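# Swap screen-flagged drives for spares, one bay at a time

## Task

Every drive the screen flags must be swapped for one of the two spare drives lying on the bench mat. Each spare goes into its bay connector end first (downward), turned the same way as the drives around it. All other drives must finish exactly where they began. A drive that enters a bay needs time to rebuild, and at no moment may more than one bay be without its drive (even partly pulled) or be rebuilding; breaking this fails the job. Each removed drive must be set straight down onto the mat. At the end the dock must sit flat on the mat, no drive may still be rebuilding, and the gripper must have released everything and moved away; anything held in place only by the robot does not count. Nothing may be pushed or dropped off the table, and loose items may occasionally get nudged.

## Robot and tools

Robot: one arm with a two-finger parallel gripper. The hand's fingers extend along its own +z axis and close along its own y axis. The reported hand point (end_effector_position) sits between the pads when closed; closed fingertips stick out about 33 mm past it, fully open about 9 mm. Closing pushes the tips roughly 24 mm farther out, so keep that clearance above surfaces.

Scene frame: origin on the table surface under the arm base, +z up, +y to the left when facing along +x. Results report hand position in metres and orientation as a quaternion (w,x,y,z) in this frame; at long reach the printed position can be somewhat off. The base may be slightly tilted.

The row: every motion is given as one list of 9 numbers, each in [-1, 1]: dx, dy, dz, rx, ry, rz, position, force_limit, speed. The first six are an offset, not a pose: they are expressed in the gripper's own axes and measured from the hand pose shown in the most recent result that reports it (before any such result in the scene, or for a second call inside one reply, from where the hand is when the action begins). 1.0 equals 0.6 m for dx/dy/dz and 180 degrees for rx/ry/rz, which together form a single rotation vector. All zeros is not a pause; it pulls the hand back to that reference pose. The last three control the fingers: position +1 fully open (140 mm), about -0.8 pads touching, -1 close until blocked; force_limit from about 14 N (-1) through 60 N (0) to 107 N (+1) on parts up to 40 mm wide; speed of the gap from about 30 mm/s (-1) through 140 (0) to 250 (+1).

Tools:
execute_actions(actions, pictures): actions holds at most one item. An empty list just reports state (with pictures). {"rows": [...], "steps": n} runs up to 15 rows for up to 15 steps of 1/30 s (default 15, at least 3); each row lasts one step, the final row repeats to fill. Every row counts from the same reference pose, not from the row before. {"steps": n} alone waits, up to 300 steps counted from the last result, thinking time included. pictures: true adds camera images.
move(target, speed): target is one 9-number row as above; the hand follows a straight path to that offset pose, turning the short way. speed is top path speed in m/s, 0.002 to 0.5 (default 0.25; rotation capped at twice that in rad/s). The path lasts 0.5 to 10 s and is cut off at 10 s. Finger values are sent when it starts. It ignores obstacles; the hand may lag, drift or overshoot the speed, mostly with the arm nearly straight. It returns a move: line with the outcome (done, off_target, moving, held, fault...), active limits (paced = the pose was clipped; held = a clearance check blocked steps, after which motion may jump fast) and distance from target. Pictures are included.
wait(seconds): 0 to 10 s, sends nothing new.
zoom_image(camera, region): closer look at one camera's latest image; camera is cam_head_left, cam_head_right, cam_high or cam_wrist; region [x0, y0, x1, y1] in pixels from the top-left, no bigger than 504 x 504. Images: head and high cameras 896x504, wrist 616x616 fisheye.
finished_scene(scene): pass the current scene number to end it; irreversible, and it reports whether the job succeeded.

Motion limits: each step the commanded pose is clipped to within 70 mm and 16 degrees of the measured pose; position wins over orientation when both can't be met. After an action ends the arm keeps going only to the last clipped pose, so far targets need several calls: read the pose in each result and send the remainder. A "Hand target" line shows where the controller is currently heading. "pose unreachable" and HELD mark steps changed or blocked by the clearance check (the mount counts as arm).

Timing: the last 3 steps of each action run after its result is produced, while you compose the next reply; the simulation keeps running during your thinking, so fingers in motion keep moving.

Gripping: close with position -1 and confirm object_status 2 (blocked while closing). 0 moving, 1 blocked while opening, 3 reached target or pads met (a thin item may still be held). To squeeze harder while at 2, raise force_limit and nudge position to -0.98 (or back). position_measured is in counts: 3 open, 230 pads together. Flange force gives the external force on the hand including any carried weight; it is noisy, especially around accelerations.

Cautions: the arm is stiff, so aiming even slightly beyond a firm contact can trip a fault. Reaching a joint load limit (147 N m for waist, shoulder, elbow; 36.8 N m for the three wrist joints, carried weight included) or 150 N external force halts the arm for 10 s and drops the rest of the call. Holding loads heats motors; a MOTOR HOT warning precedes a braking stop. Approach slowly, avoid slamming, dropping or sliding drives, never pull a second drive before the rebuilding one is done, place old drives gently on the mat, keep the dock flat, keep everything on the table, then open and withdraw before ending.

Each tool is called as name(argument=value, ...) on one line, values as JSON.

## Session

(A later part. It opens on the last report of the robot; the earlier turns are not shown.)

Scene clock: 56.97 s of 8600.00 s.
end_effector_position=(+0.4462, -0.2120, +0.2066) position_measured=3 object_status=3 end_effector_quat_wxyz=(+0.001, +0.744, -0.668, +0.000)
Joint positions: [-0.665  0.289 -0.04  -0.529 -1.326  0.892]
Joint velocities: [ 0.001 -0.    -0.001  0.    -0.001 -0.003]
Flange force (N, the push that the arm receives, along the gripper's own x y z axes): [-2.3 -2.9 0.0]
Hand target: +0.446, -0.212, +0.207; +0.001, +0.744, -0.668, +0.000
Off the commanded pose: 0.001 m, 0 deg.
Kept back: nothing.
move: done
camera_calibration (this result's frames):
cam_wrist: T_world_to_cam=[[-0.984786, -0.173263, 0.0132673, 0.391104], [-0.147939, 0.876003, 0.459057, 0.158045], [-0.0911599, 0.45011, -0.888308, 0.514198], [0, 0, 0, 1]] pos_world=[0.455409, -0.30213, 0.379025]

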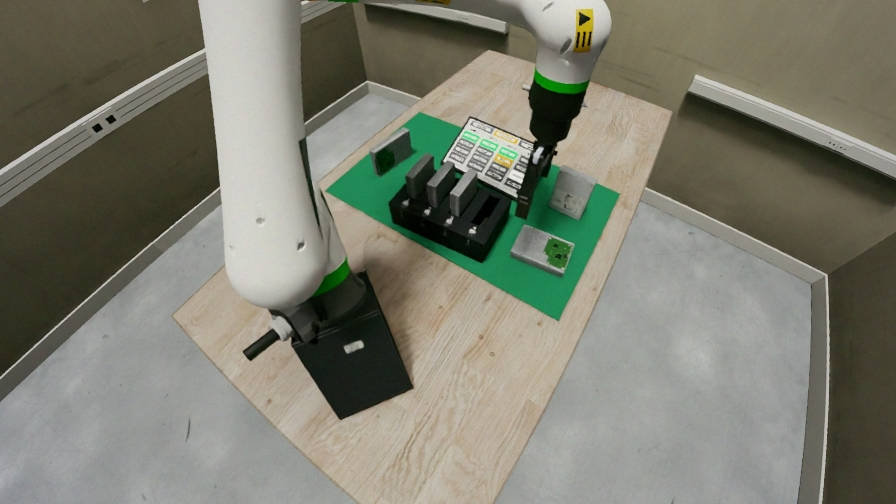

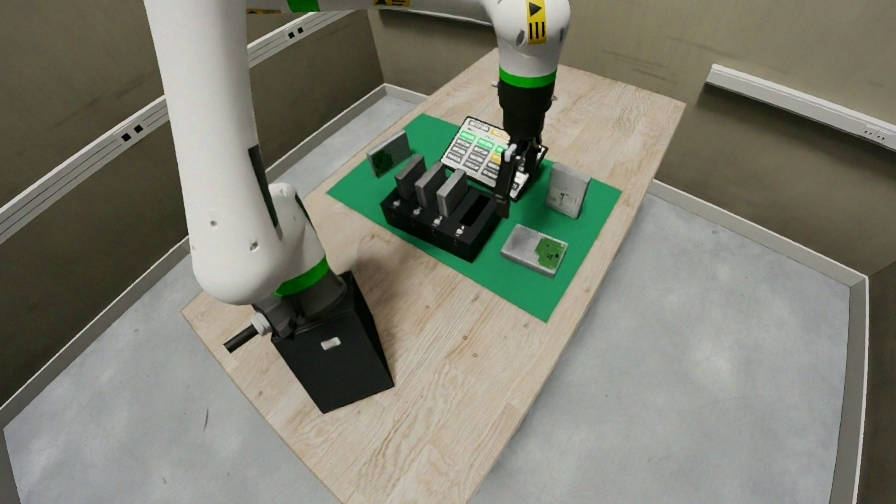

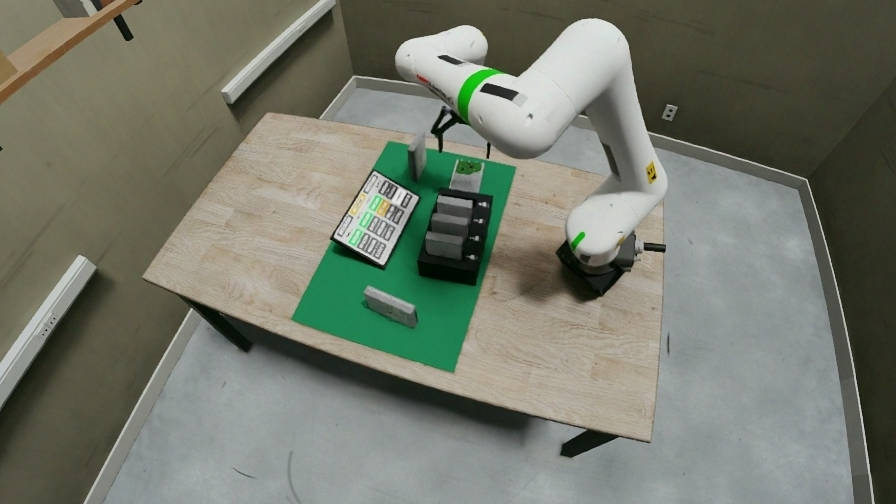

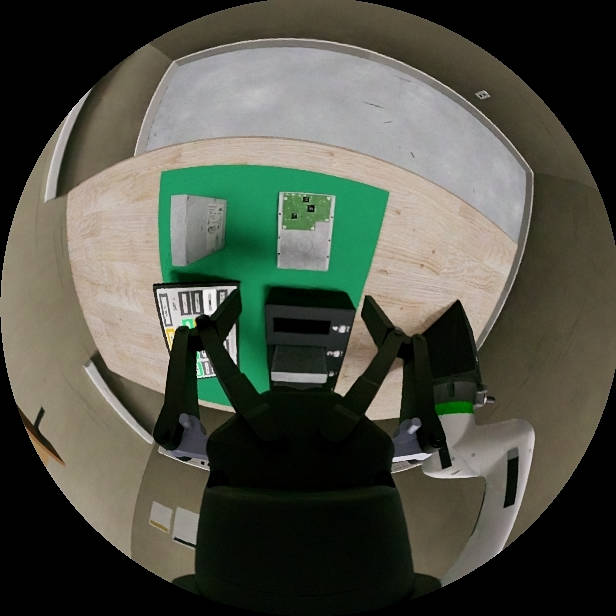

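move(target=[0.053,-0.005,0.25,0,0.1667,0,1,0,0], speed=0.15)

move(target=[-0.017,0,0.0297,0,0,0,1,0,0], speed=0.04)

move(target=[0,0,0,0,0,0,-1,0.8,-0.5])

zoom_image(camera="cam_head_left", region=[460, 170, 620, 300])

Scene clock: 59.47 s of 8600.00 s.
end_effector_position=(+0.4519, -0.2424, +0.0564) position_measured=3 object_status=3 end_effector_quat_wxyz=(+0.172, +0.719, -0.645, +0.192)
Joint positions: [-0.147  0.241 -0.641  0.141 -0.376  0.017]
Joint velocities: [ 0.002 -0.002 -0.005  0.01   0.003 -0.012]
Flange force (N, the push that the arm receives, along the gripper's own x y z axes): [-3.1 2.8 -5.6]
Hand target: +0.452, -0.242, +0.056; +0.172, +0.719, -0.645, +0.192
Off the commanded pose: 0.001 m, 0 deg.
Kept back: nothing.
move: done
camera_calibration (this result's frames):
cam_wrist: T_world_to_cam=[[-0.986297, -0.159201, 0.0432778, 0.395813], [-0.161031, 0.986025, -0.0427019, 0.315363], [-0.0358748, -0.0490858, -0.99815, 0.255204], [0, 0, 0, 1]] pos_world=[0.450328, -0.235415, 0.251068]

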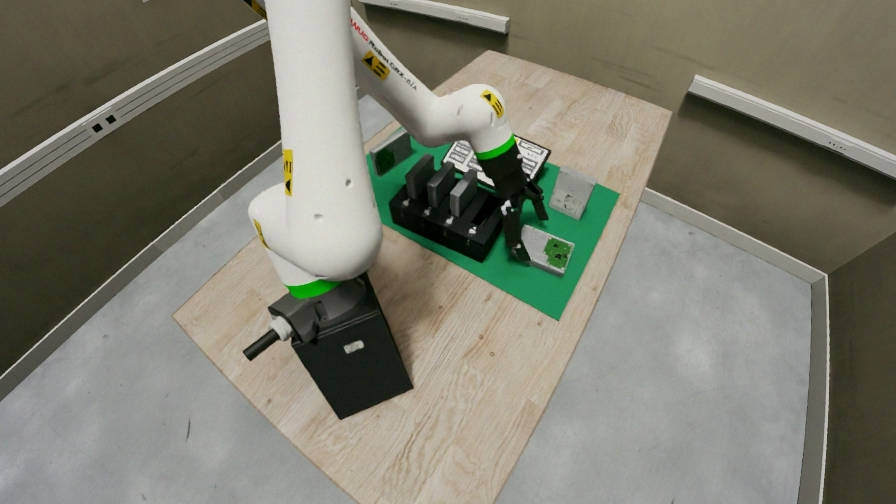

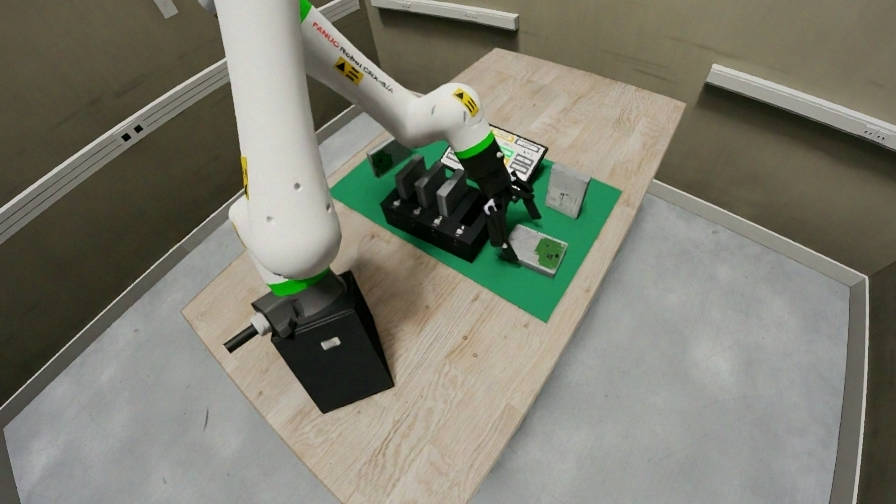

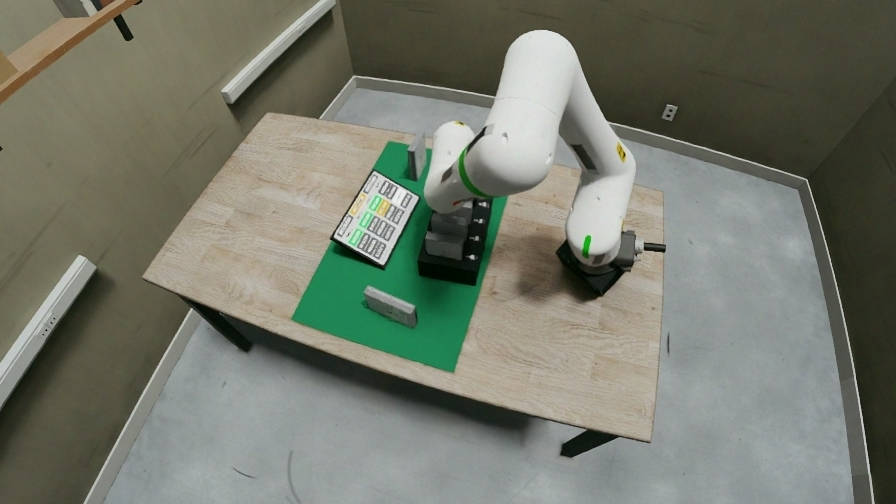

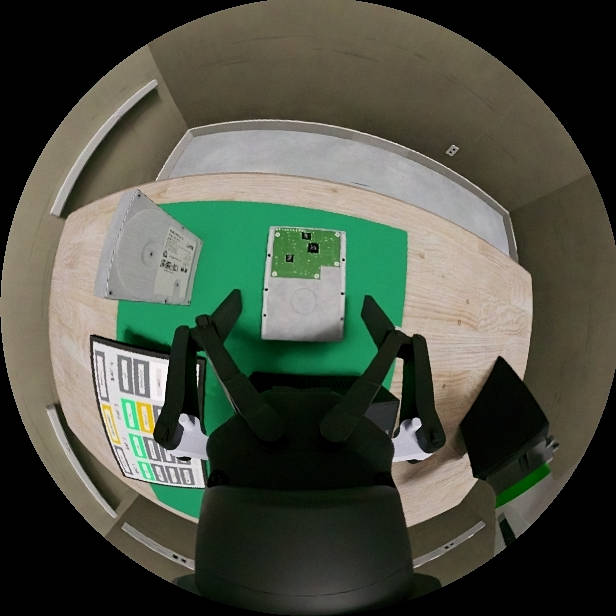

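Scene clock: 60.23 s of 8600.00 s.
end_effector_position=(+0.4518, -0.2425, +0.0359) position_measured=3 object_status=3 end_effector_quat_wxyz=(+0.172, +0.719, -0.645, +0.192)
Joint positions: [-0.126  0.283 -0.659  0.186 -0.318 -0.049]
Joint velocities: [ 0.     0.001 -0.002  0.003  0.001 -0.002]
Flange force (N, the push that the arm receives, along the gripper's own x y z axes): [-2.7 1.4 -4.1]
Hand target: +0.452, -0.242, +0.036; +0.172, +0.719, -0.645, +0.192
Off the commanded pose: 0.000 m, 0 deg.
Kept back: nothing.
move: done
camera_calibration (this result's frames):
cam_wrist: T_world_to_cam=[[-0.986305, -0.159159, 0.0432488, 0.396636], [-0.16098, 0.986042, -0.0425074, 0.31446], [-0.0358797, -0.0488875, -0.99816, 0.23475], [0, 0, 0, 1]] pos_world=[0.450248, -0.235466, 0.230531]

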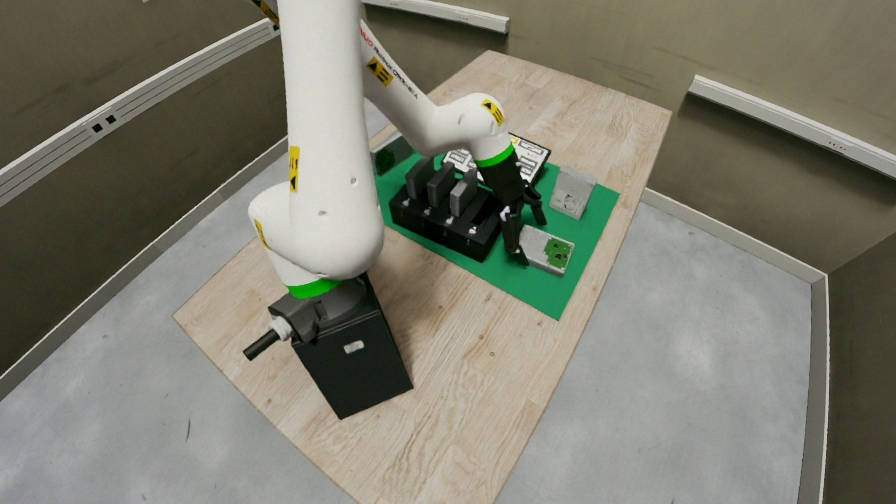

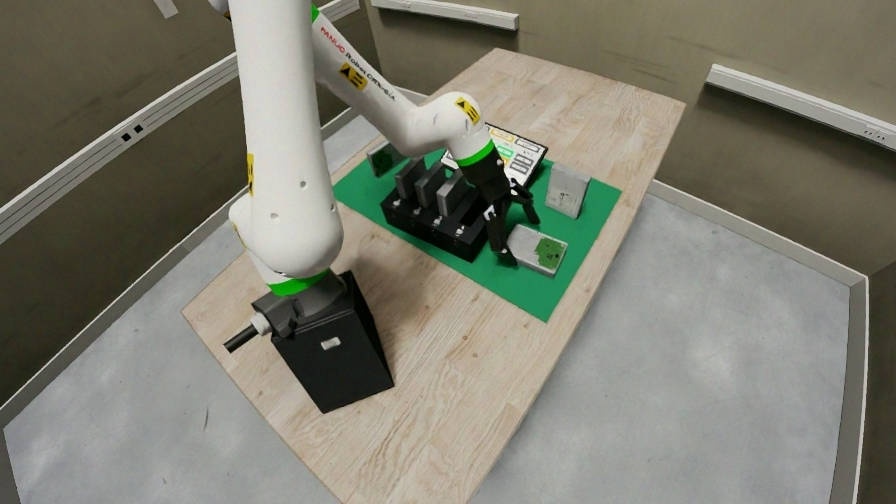

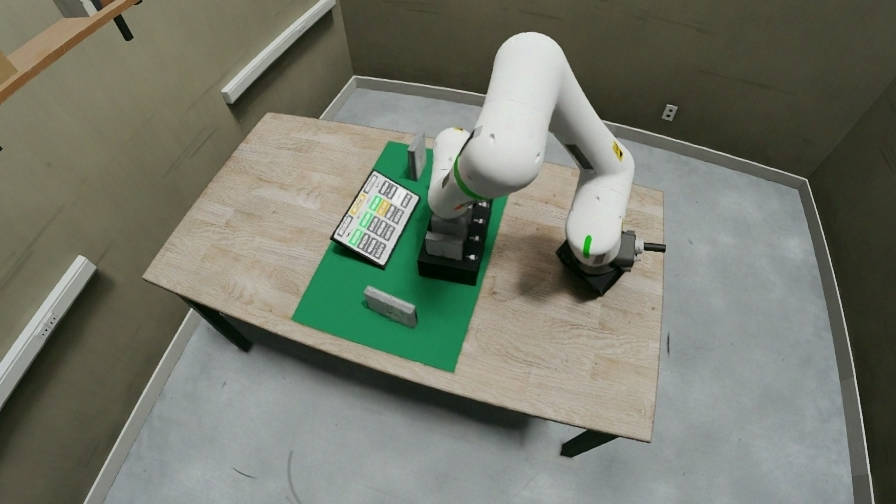

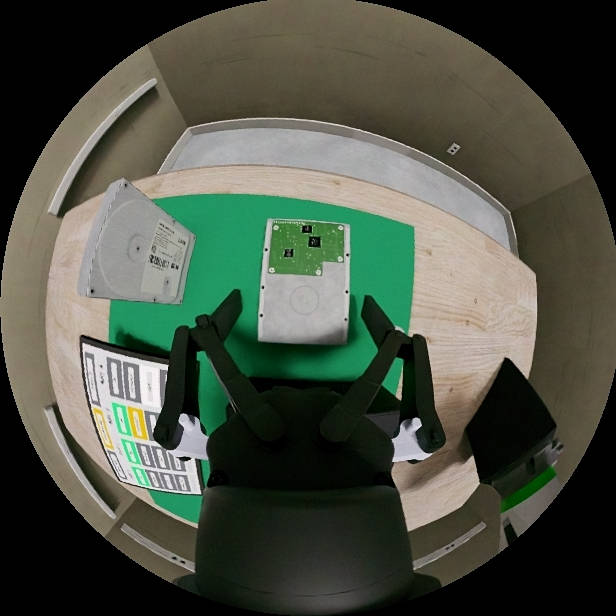

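Scene clock: 61.03 s of 8600.00 s.
end_effector_position=(+0.4518, -0.2424, +0.0359) position_measured=80 object_status=2 end_effector_quat_wxyz=(+0.172, +0.719, -0.645, +0.192)
Joint positions: [-0.126  0.283 -0.659  0.186 -0.318 -0.049]
Joint velocities: [ 0.001  0.    -0.     0.     0.001 -0.   ]
Flange force (N, the push that the arm receives, along the gripper's own x y z axes): [-16.1 17.3 -92.3]
Hand target: +0.452, -0.242, +0.036; +0.172, +0.719, -0.645, +0.192
Off the commanded pose: 0.000 m, 0 deg.
Kept back: nothing.
move: done
camera_calibration (this result's frames):
cam_wrist: T_world_to_cam=[[-0.986304, -0.159175, 0.0432105, 0.396629], [-0.160995, 0.986038, -0.0425364, 0.314446], [-0.0358365, -0.0489105, -0.99816, 0.234776], [0, 0, 0, 1]] pos_world=[0.450235, -0.235439, 0.230581]

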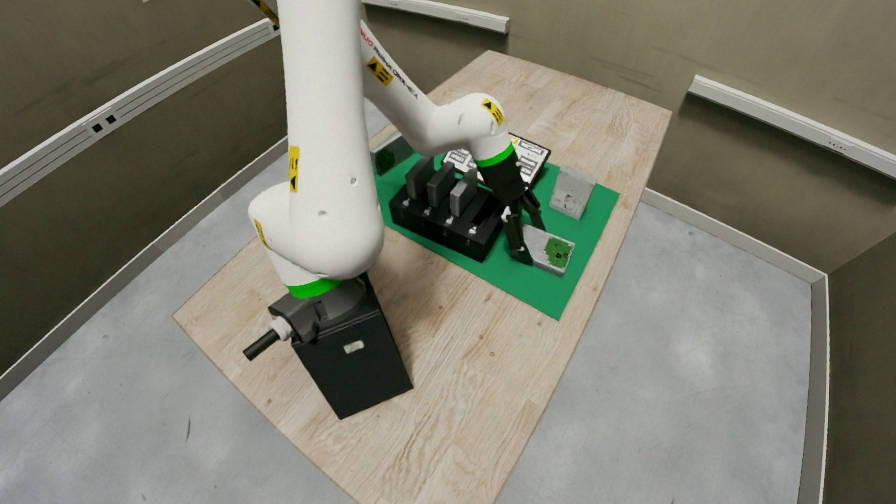

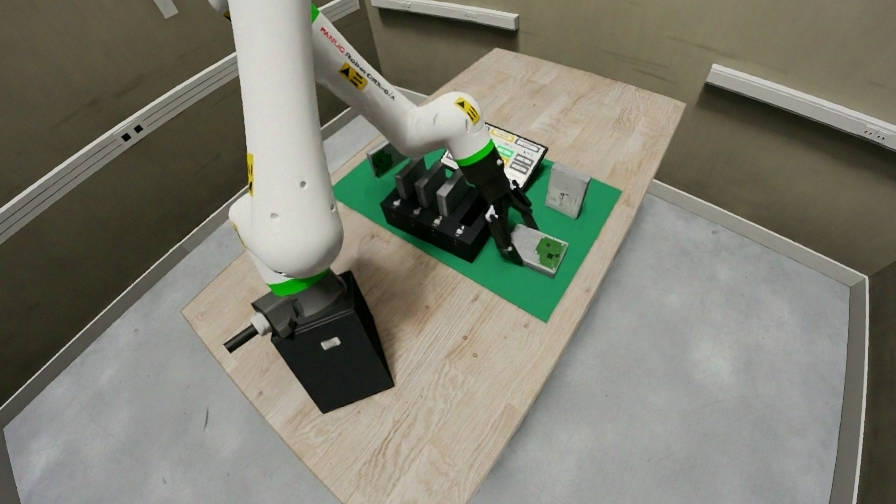

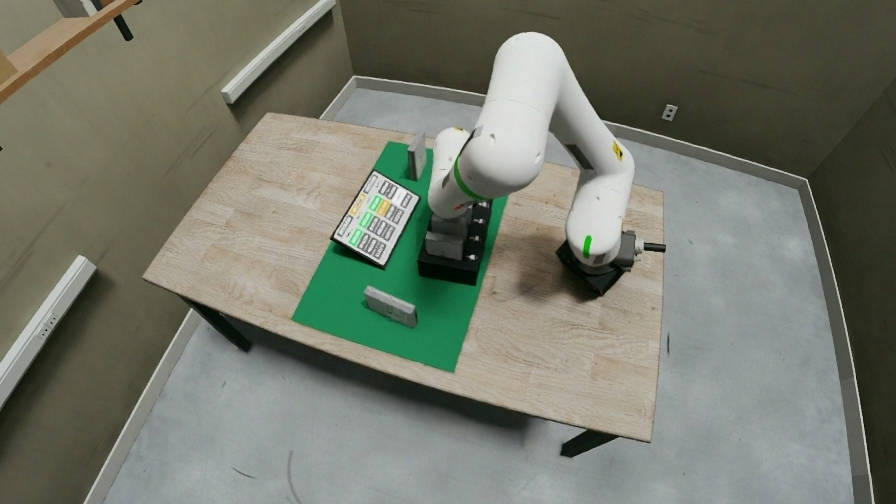

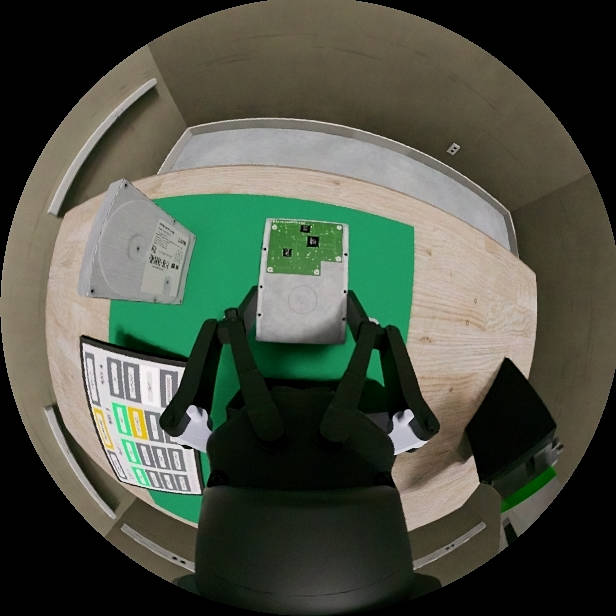

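Region (460, 170, 620, 300) of cam_head_left's 896x504 image, scaled by 3.150, with more detail than that image has; it fills the top 410 rows of this view, and the rest is white.

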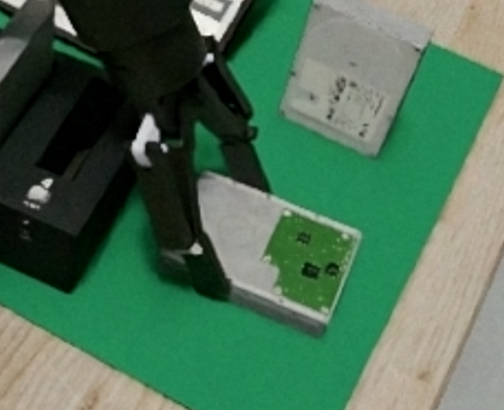

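move(target=[0.042,0,-0.072,0,0,0,-1,0.8,-0.5], speed=0.06)

move(target=[0.125,0,-0.217,0,-0.5,0,-1,0.8,-0.5])

Scene clock: 62.37 s of 8600.00 s.
end_effector_position=(+0.4520, -0.2428, +0.0860) position_measured=81 object_status=2 end_effector_quat_wxyz=(+0.172, +0.719, -0.645, +0.192)
Joint positions: [-0.18   0.185 -0.615  0.094 -0.455  0.095]
Joint velocities: [-0.001  0.001  0.001 -0.001 -0.001  0.001]
Flange force (N, the push that the arm receives, along the gripper's own x y z axes): [-6.4 6.2 -1.6]
Hand target: +0.452, -0.243, +0.086; +0.172, +0.719, -0.645, +0.192
Off the commanded pose: 0.000 m, 0 deg.
Kept back: nothing.
move: done
camera_calibration (this result's frames):
cam_wrist: T_world_to_cam=[[-0.986284, -0.159285, 0.0432755, 0.394611], [-0.161123, 0.986, -0.0429284, 0.317055], [-0.0358318, -0.0493123, -0.99814, 0.28461], [0, 0, 0, 1]] pos_world=[0.450481, -0.235726, 0.280614]

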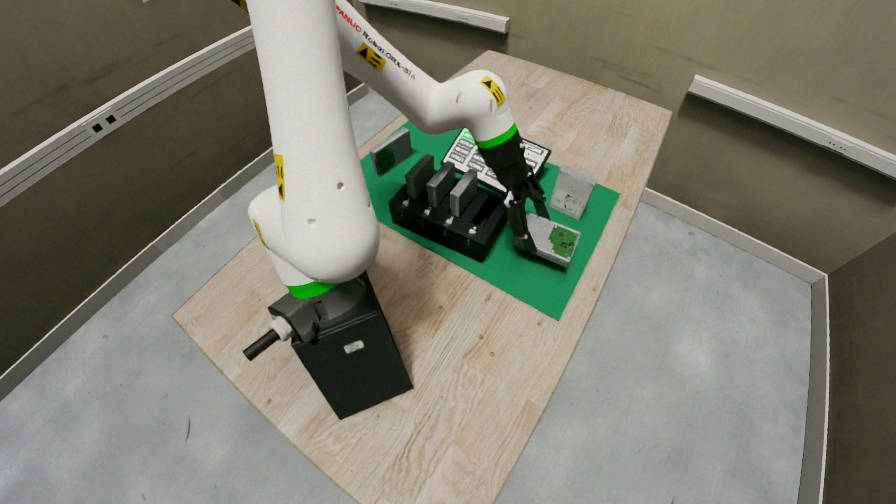

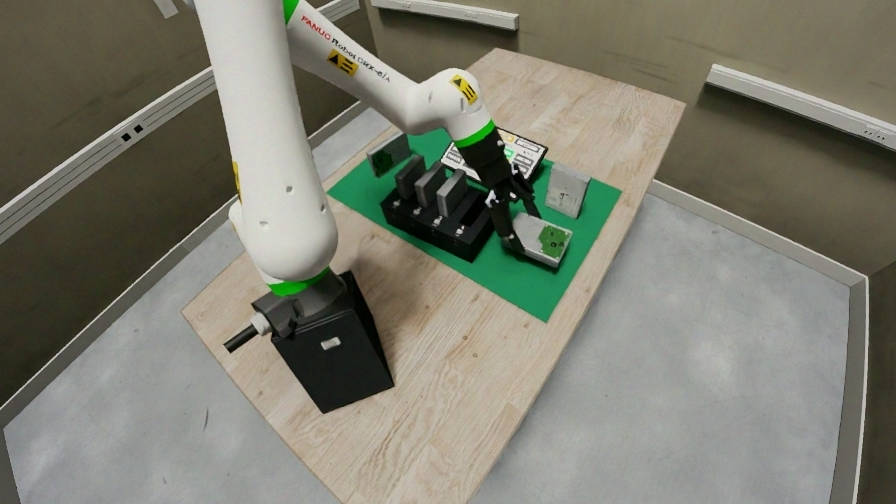

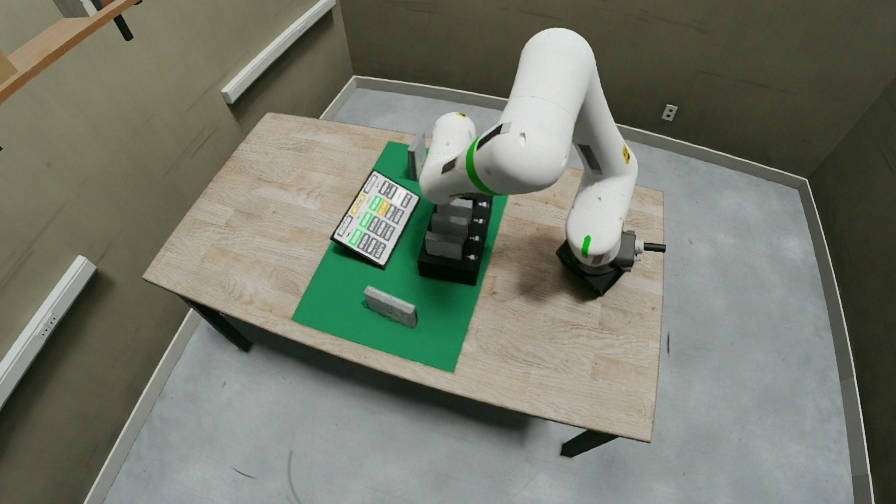

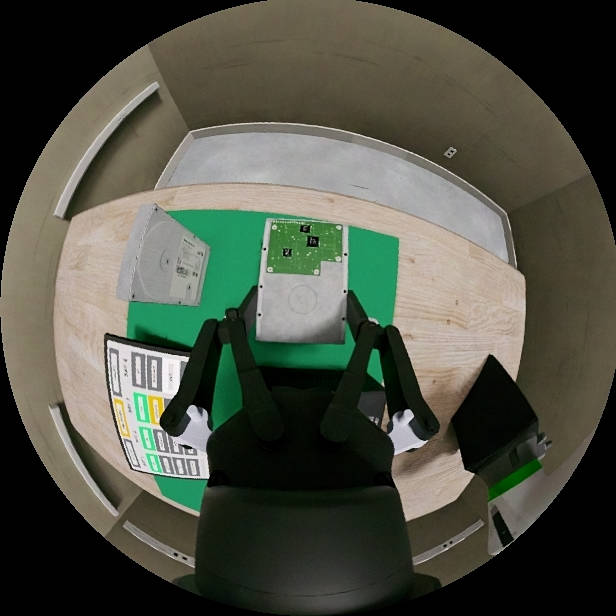

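Scene clock: 65.90 s of 8600.00 s.
end_effector_position=(+0.4528, -0.2432, +0.2359) position_measured=81 object_status=2 end_effector_quat_wxyz=(-0.333, +0.644, -0.580, -0.372)
Joint positions: [-0.929  1.188  0.931 -1.124 -2.394  0.805]
Joint velocities: [-0.     0.001 -0.    -0.001 -0.001  0.001]
Flange force (N, the push that the arm receives, along the gripper's own x y z axes): [0.8 -0.2 4.9]
Hand target: +0.453, -0.243, +0.236; -0.333, +0.644, -0.580, -0.372
Off the commanded pose: 0.001 m, 0 deg.
Kept back: nothing.
move: done
camera_calibration (this result's frames):
cam_wrist: T_world_to_cam=[[-0.987559, -0.149611, -0.0484115, 0.413314], [-0.0550899, 0.0408188, 0.997647, -0.199328], [-0.147283, 0.987902, -0.048553, 0.512969], [0, 0, 0, 1]] pos_world=[0.472743, -0.43679, 0.243775]

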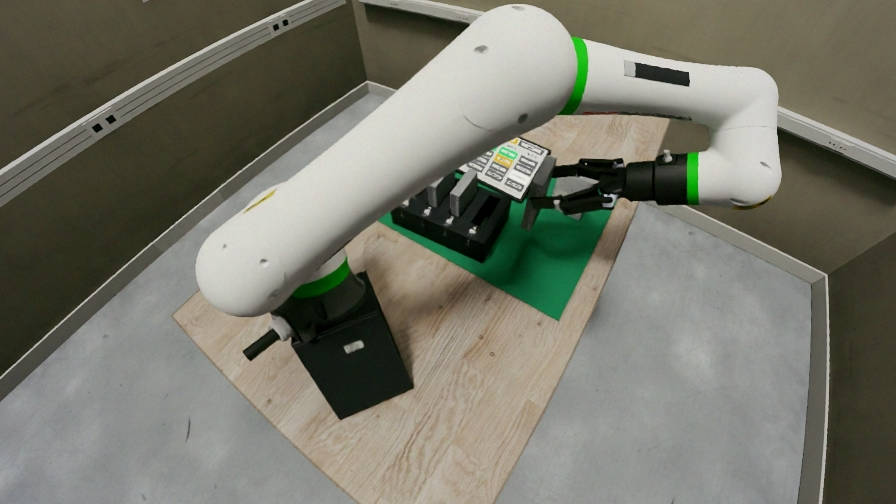

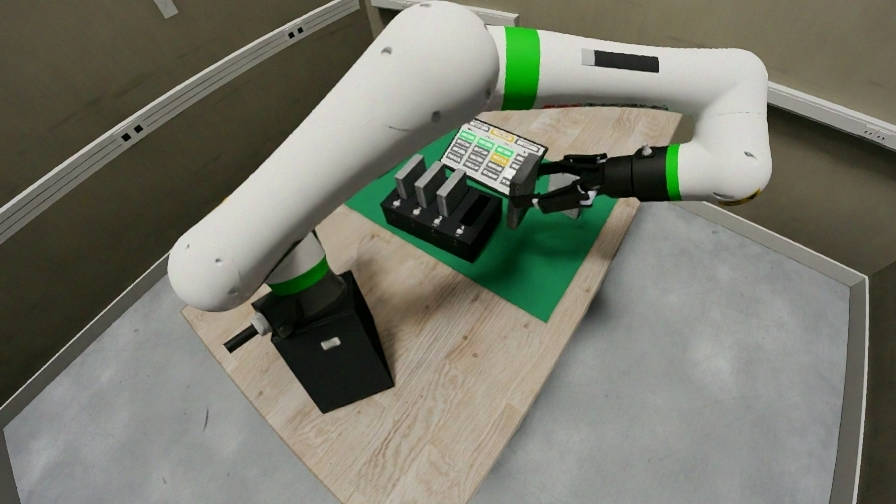

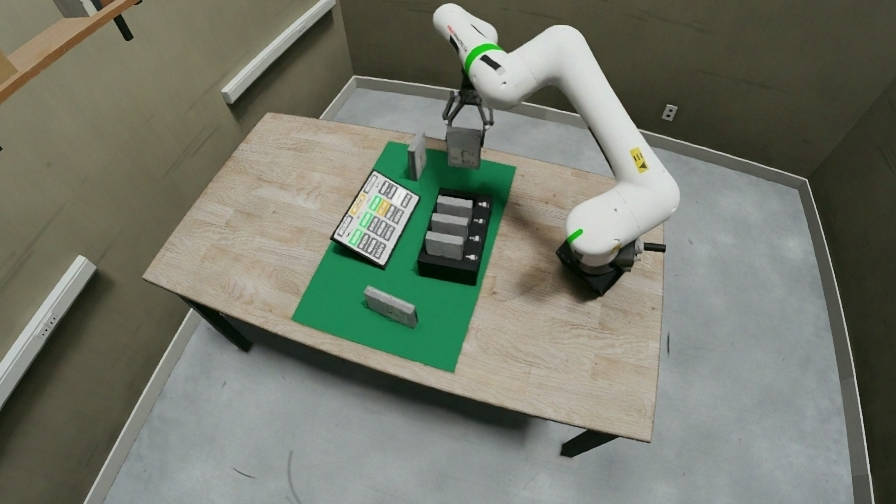

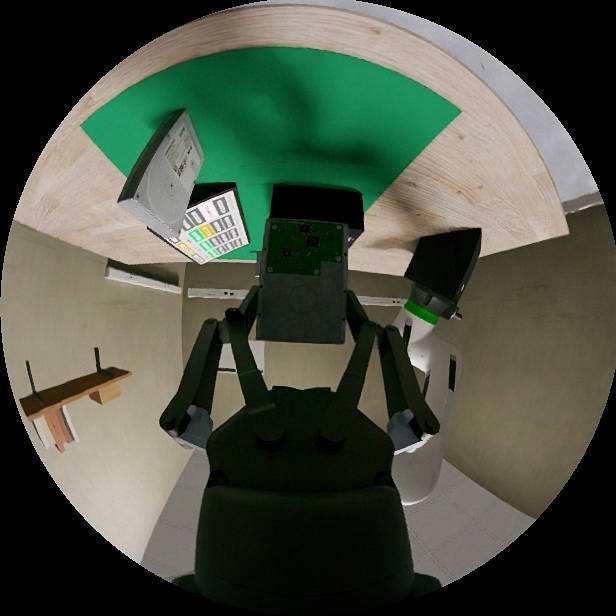

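move(target=[-0.0625,0.0078,0.1947,0.0068,0,0.0039,-1,0.8,-0.5], speed=0.1)

zoom_image(camera="cam_head_right", region=[420, 150, 540, 265])

zoom_image(camera="cam_wrist", region=[230, 150, 390, 270])

Scene clock: 67.70 s of 8600.00 s.
end_effector_position=(+0.4349, -0.1246, +0.2098) position_measured=81 object_status=2 end_effector_quat_wxyz=(-0.337, +0.637, -0.588, -0.368)
Joint positions: [-0.831  0.917  0.436 -1.044 -2.194  0.984]
Joint velocities: [ 0.001  0.    -0.001 -0.     0.     0.001]
Flange force (N, the push that the arm receives, along the gripper's own x y z axes): [1.8 -0.2 6.3]
Hand target: +0.435, -0.125, +0.210; -0.337, +0.637, -0.588, -0.368
Off the commanded pose: 0.000 m, 0 deg.
Kept back: nothing.
move: done
camera_calibration (this result's frames):
cam_wrist: T_world_to_cam=[[-0.99094, -0.125307, -0.0483405, 0.416614], [-0.0540465, 0.0425423, 0.997632, -0.179419], [-0.122954, 0.991205, -0.0489293, 0.381809], [0, 0, 0, 1]] pos_world=[0.450087, -0.318613, 0.217815]

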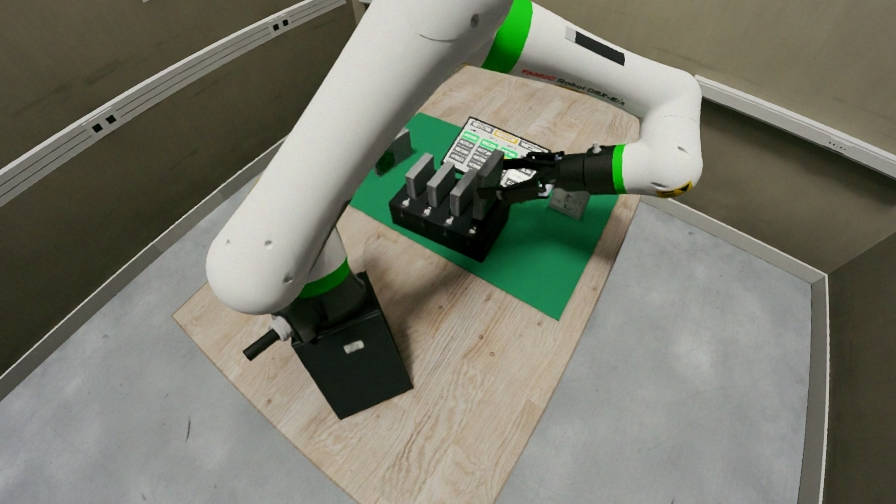

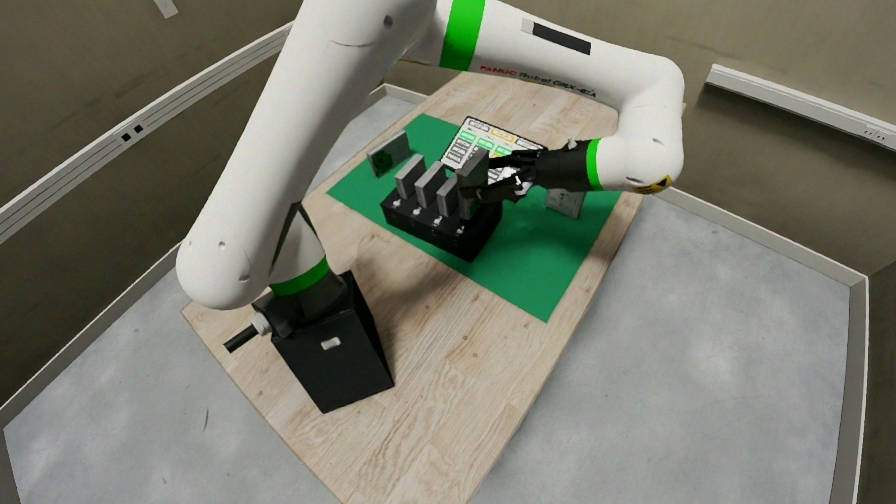

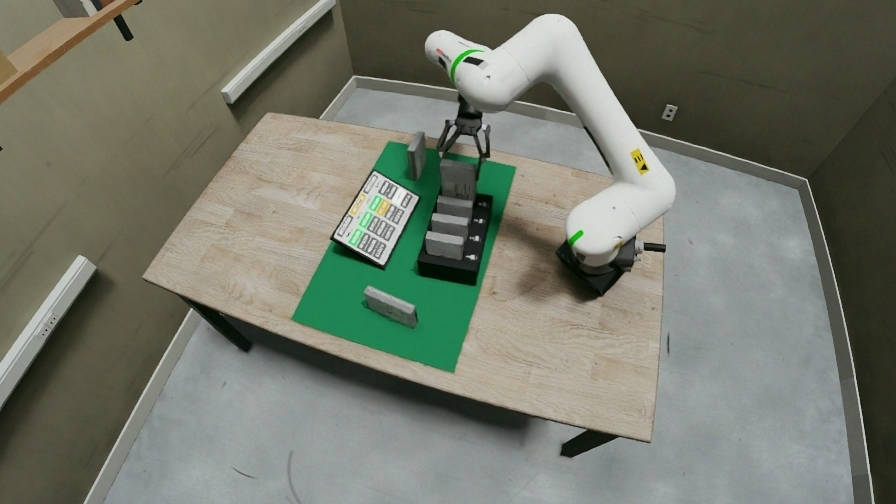

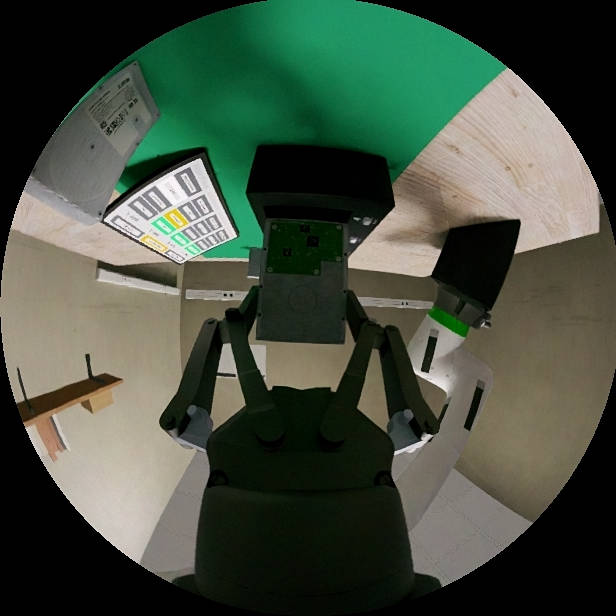

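Region (420, 150, 540, 265) of cam_head_right's 896x504 image, scaled by 4.200, with more detail than that image has; it fills the top 483 rows of this view, and the rest is white.

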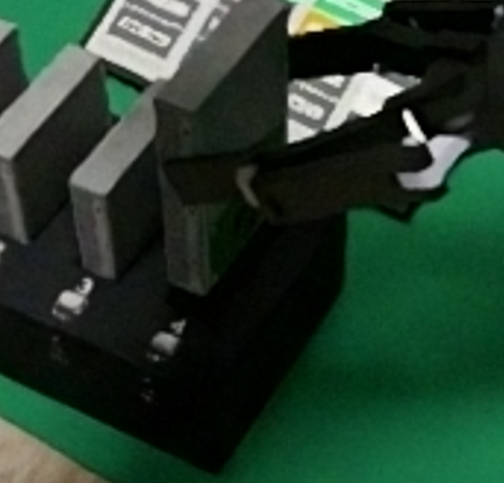

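Region (230, 150, 390, 270) of cam_wrist's 616x616 image, scaled by 3.150, with more detail than that image has; it fills the top 378 rows of this view, and the rest is white.

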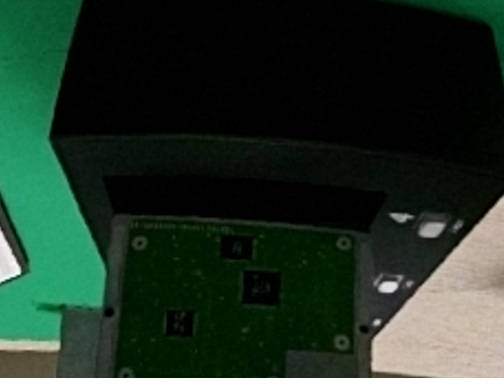

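Lateral looks good. Lower 9 mm and look.

move(target=[0.013,0,0.0075,0,0,0,-1,0.8,-0.5], speed=0.02)

zoom_image(camera="cam_head_left", region=[440, 170, 530, 250])

zoom_image(camera="cam_wrist", region=[230, 150, 390, 270])

Scene clock: 68.63 s of 8600.00 s.
end_effector_position=(+0.4348, -0.1246, +0.2008) position_measured=81 object_status=2 end_effector_quat_wxyz=(-0.337, +0.637, -0.588, -0.368)
Joint positions: [-0.824  0.927  0.432 -1.041 -2.181  0.995]
Joint velocities: [ 0.001 -0.    -0.001  0.     0.001  0.   ]
Flange force (N, the push that the arm receives, along the gripper's own x y z axes): [1.1 -2.7 6.9]
Hand target: +0.435, -0.125, +0.201; -0.337, +0.637, -0.588, -0.368
Off the commanded pose: 0.000 m, 0 deg.
Kept back: nothing.
move: done
camera_calibration (this result's frames):
cam_wrist: T_world_to_cam=[[-0.990938, -0.125318, -0.0483428, 0.416133], [-0.0540527, 0.0425694, 0.99763, -0.170435], [-0.122963, 0.991203, -0.0489574, 0.381383], [0, 0, 0, 1]] pos_world=[0.450046, -0.318623, 0.208819]

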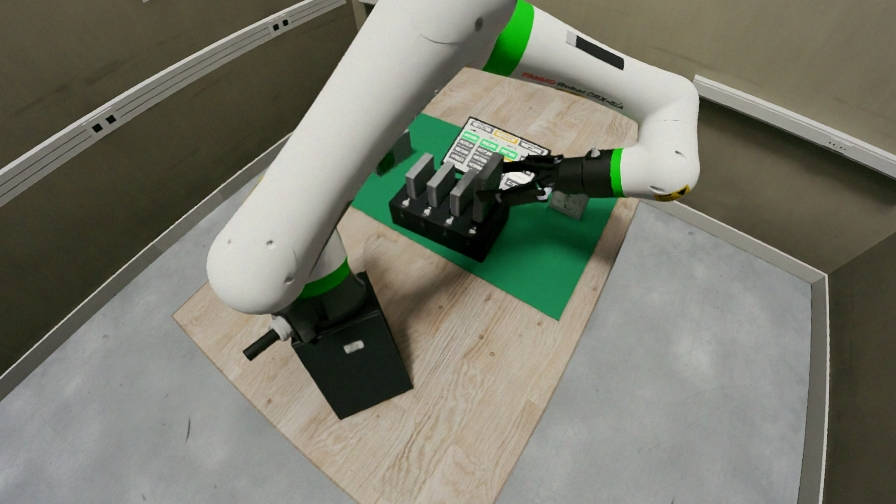

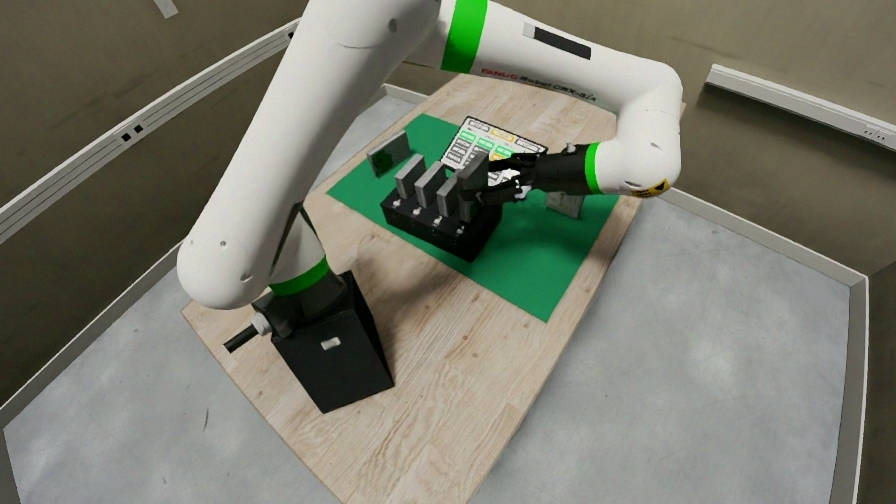

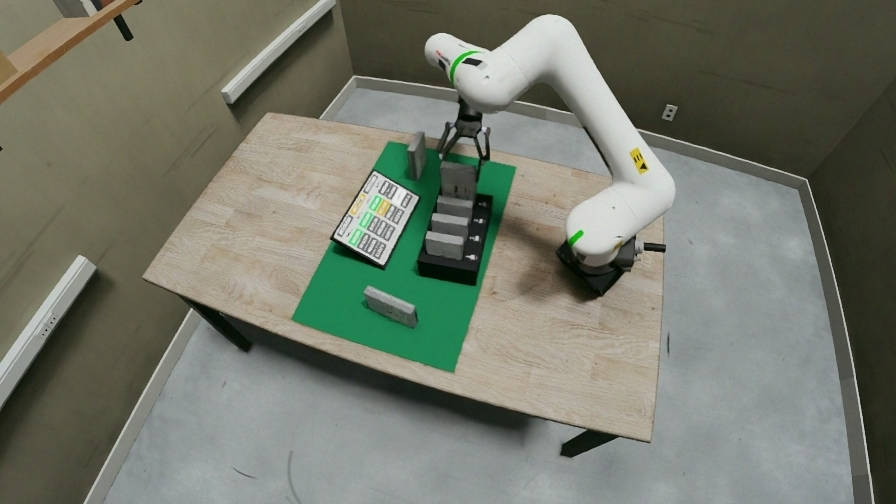

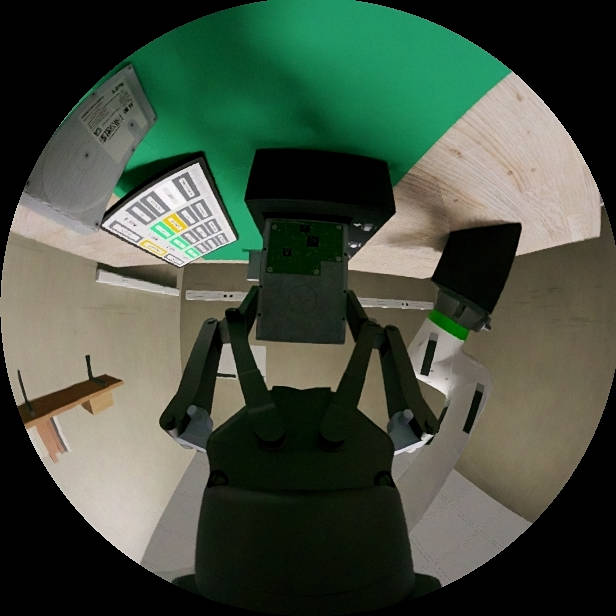

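Region (440, 170, 530, 250) of cam_head_left's 896x504 image, scaled by 5.600, with more detail than that image has.

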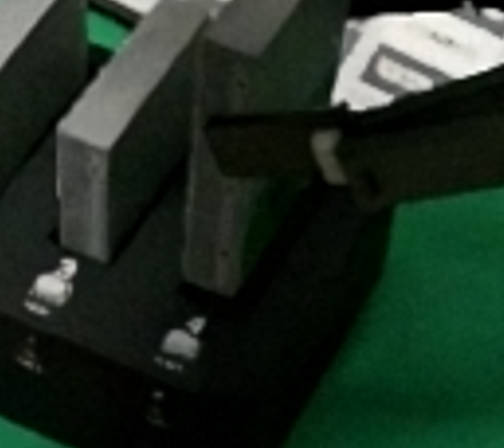

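Region (230, 150, 390, 270) of cam_wrist's 616x616 image, scaled by 3.150, with more detail than that image has; it fills the top 378 rows of this view, and the rest is white.

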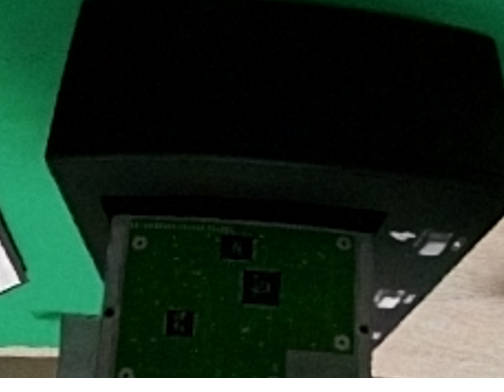

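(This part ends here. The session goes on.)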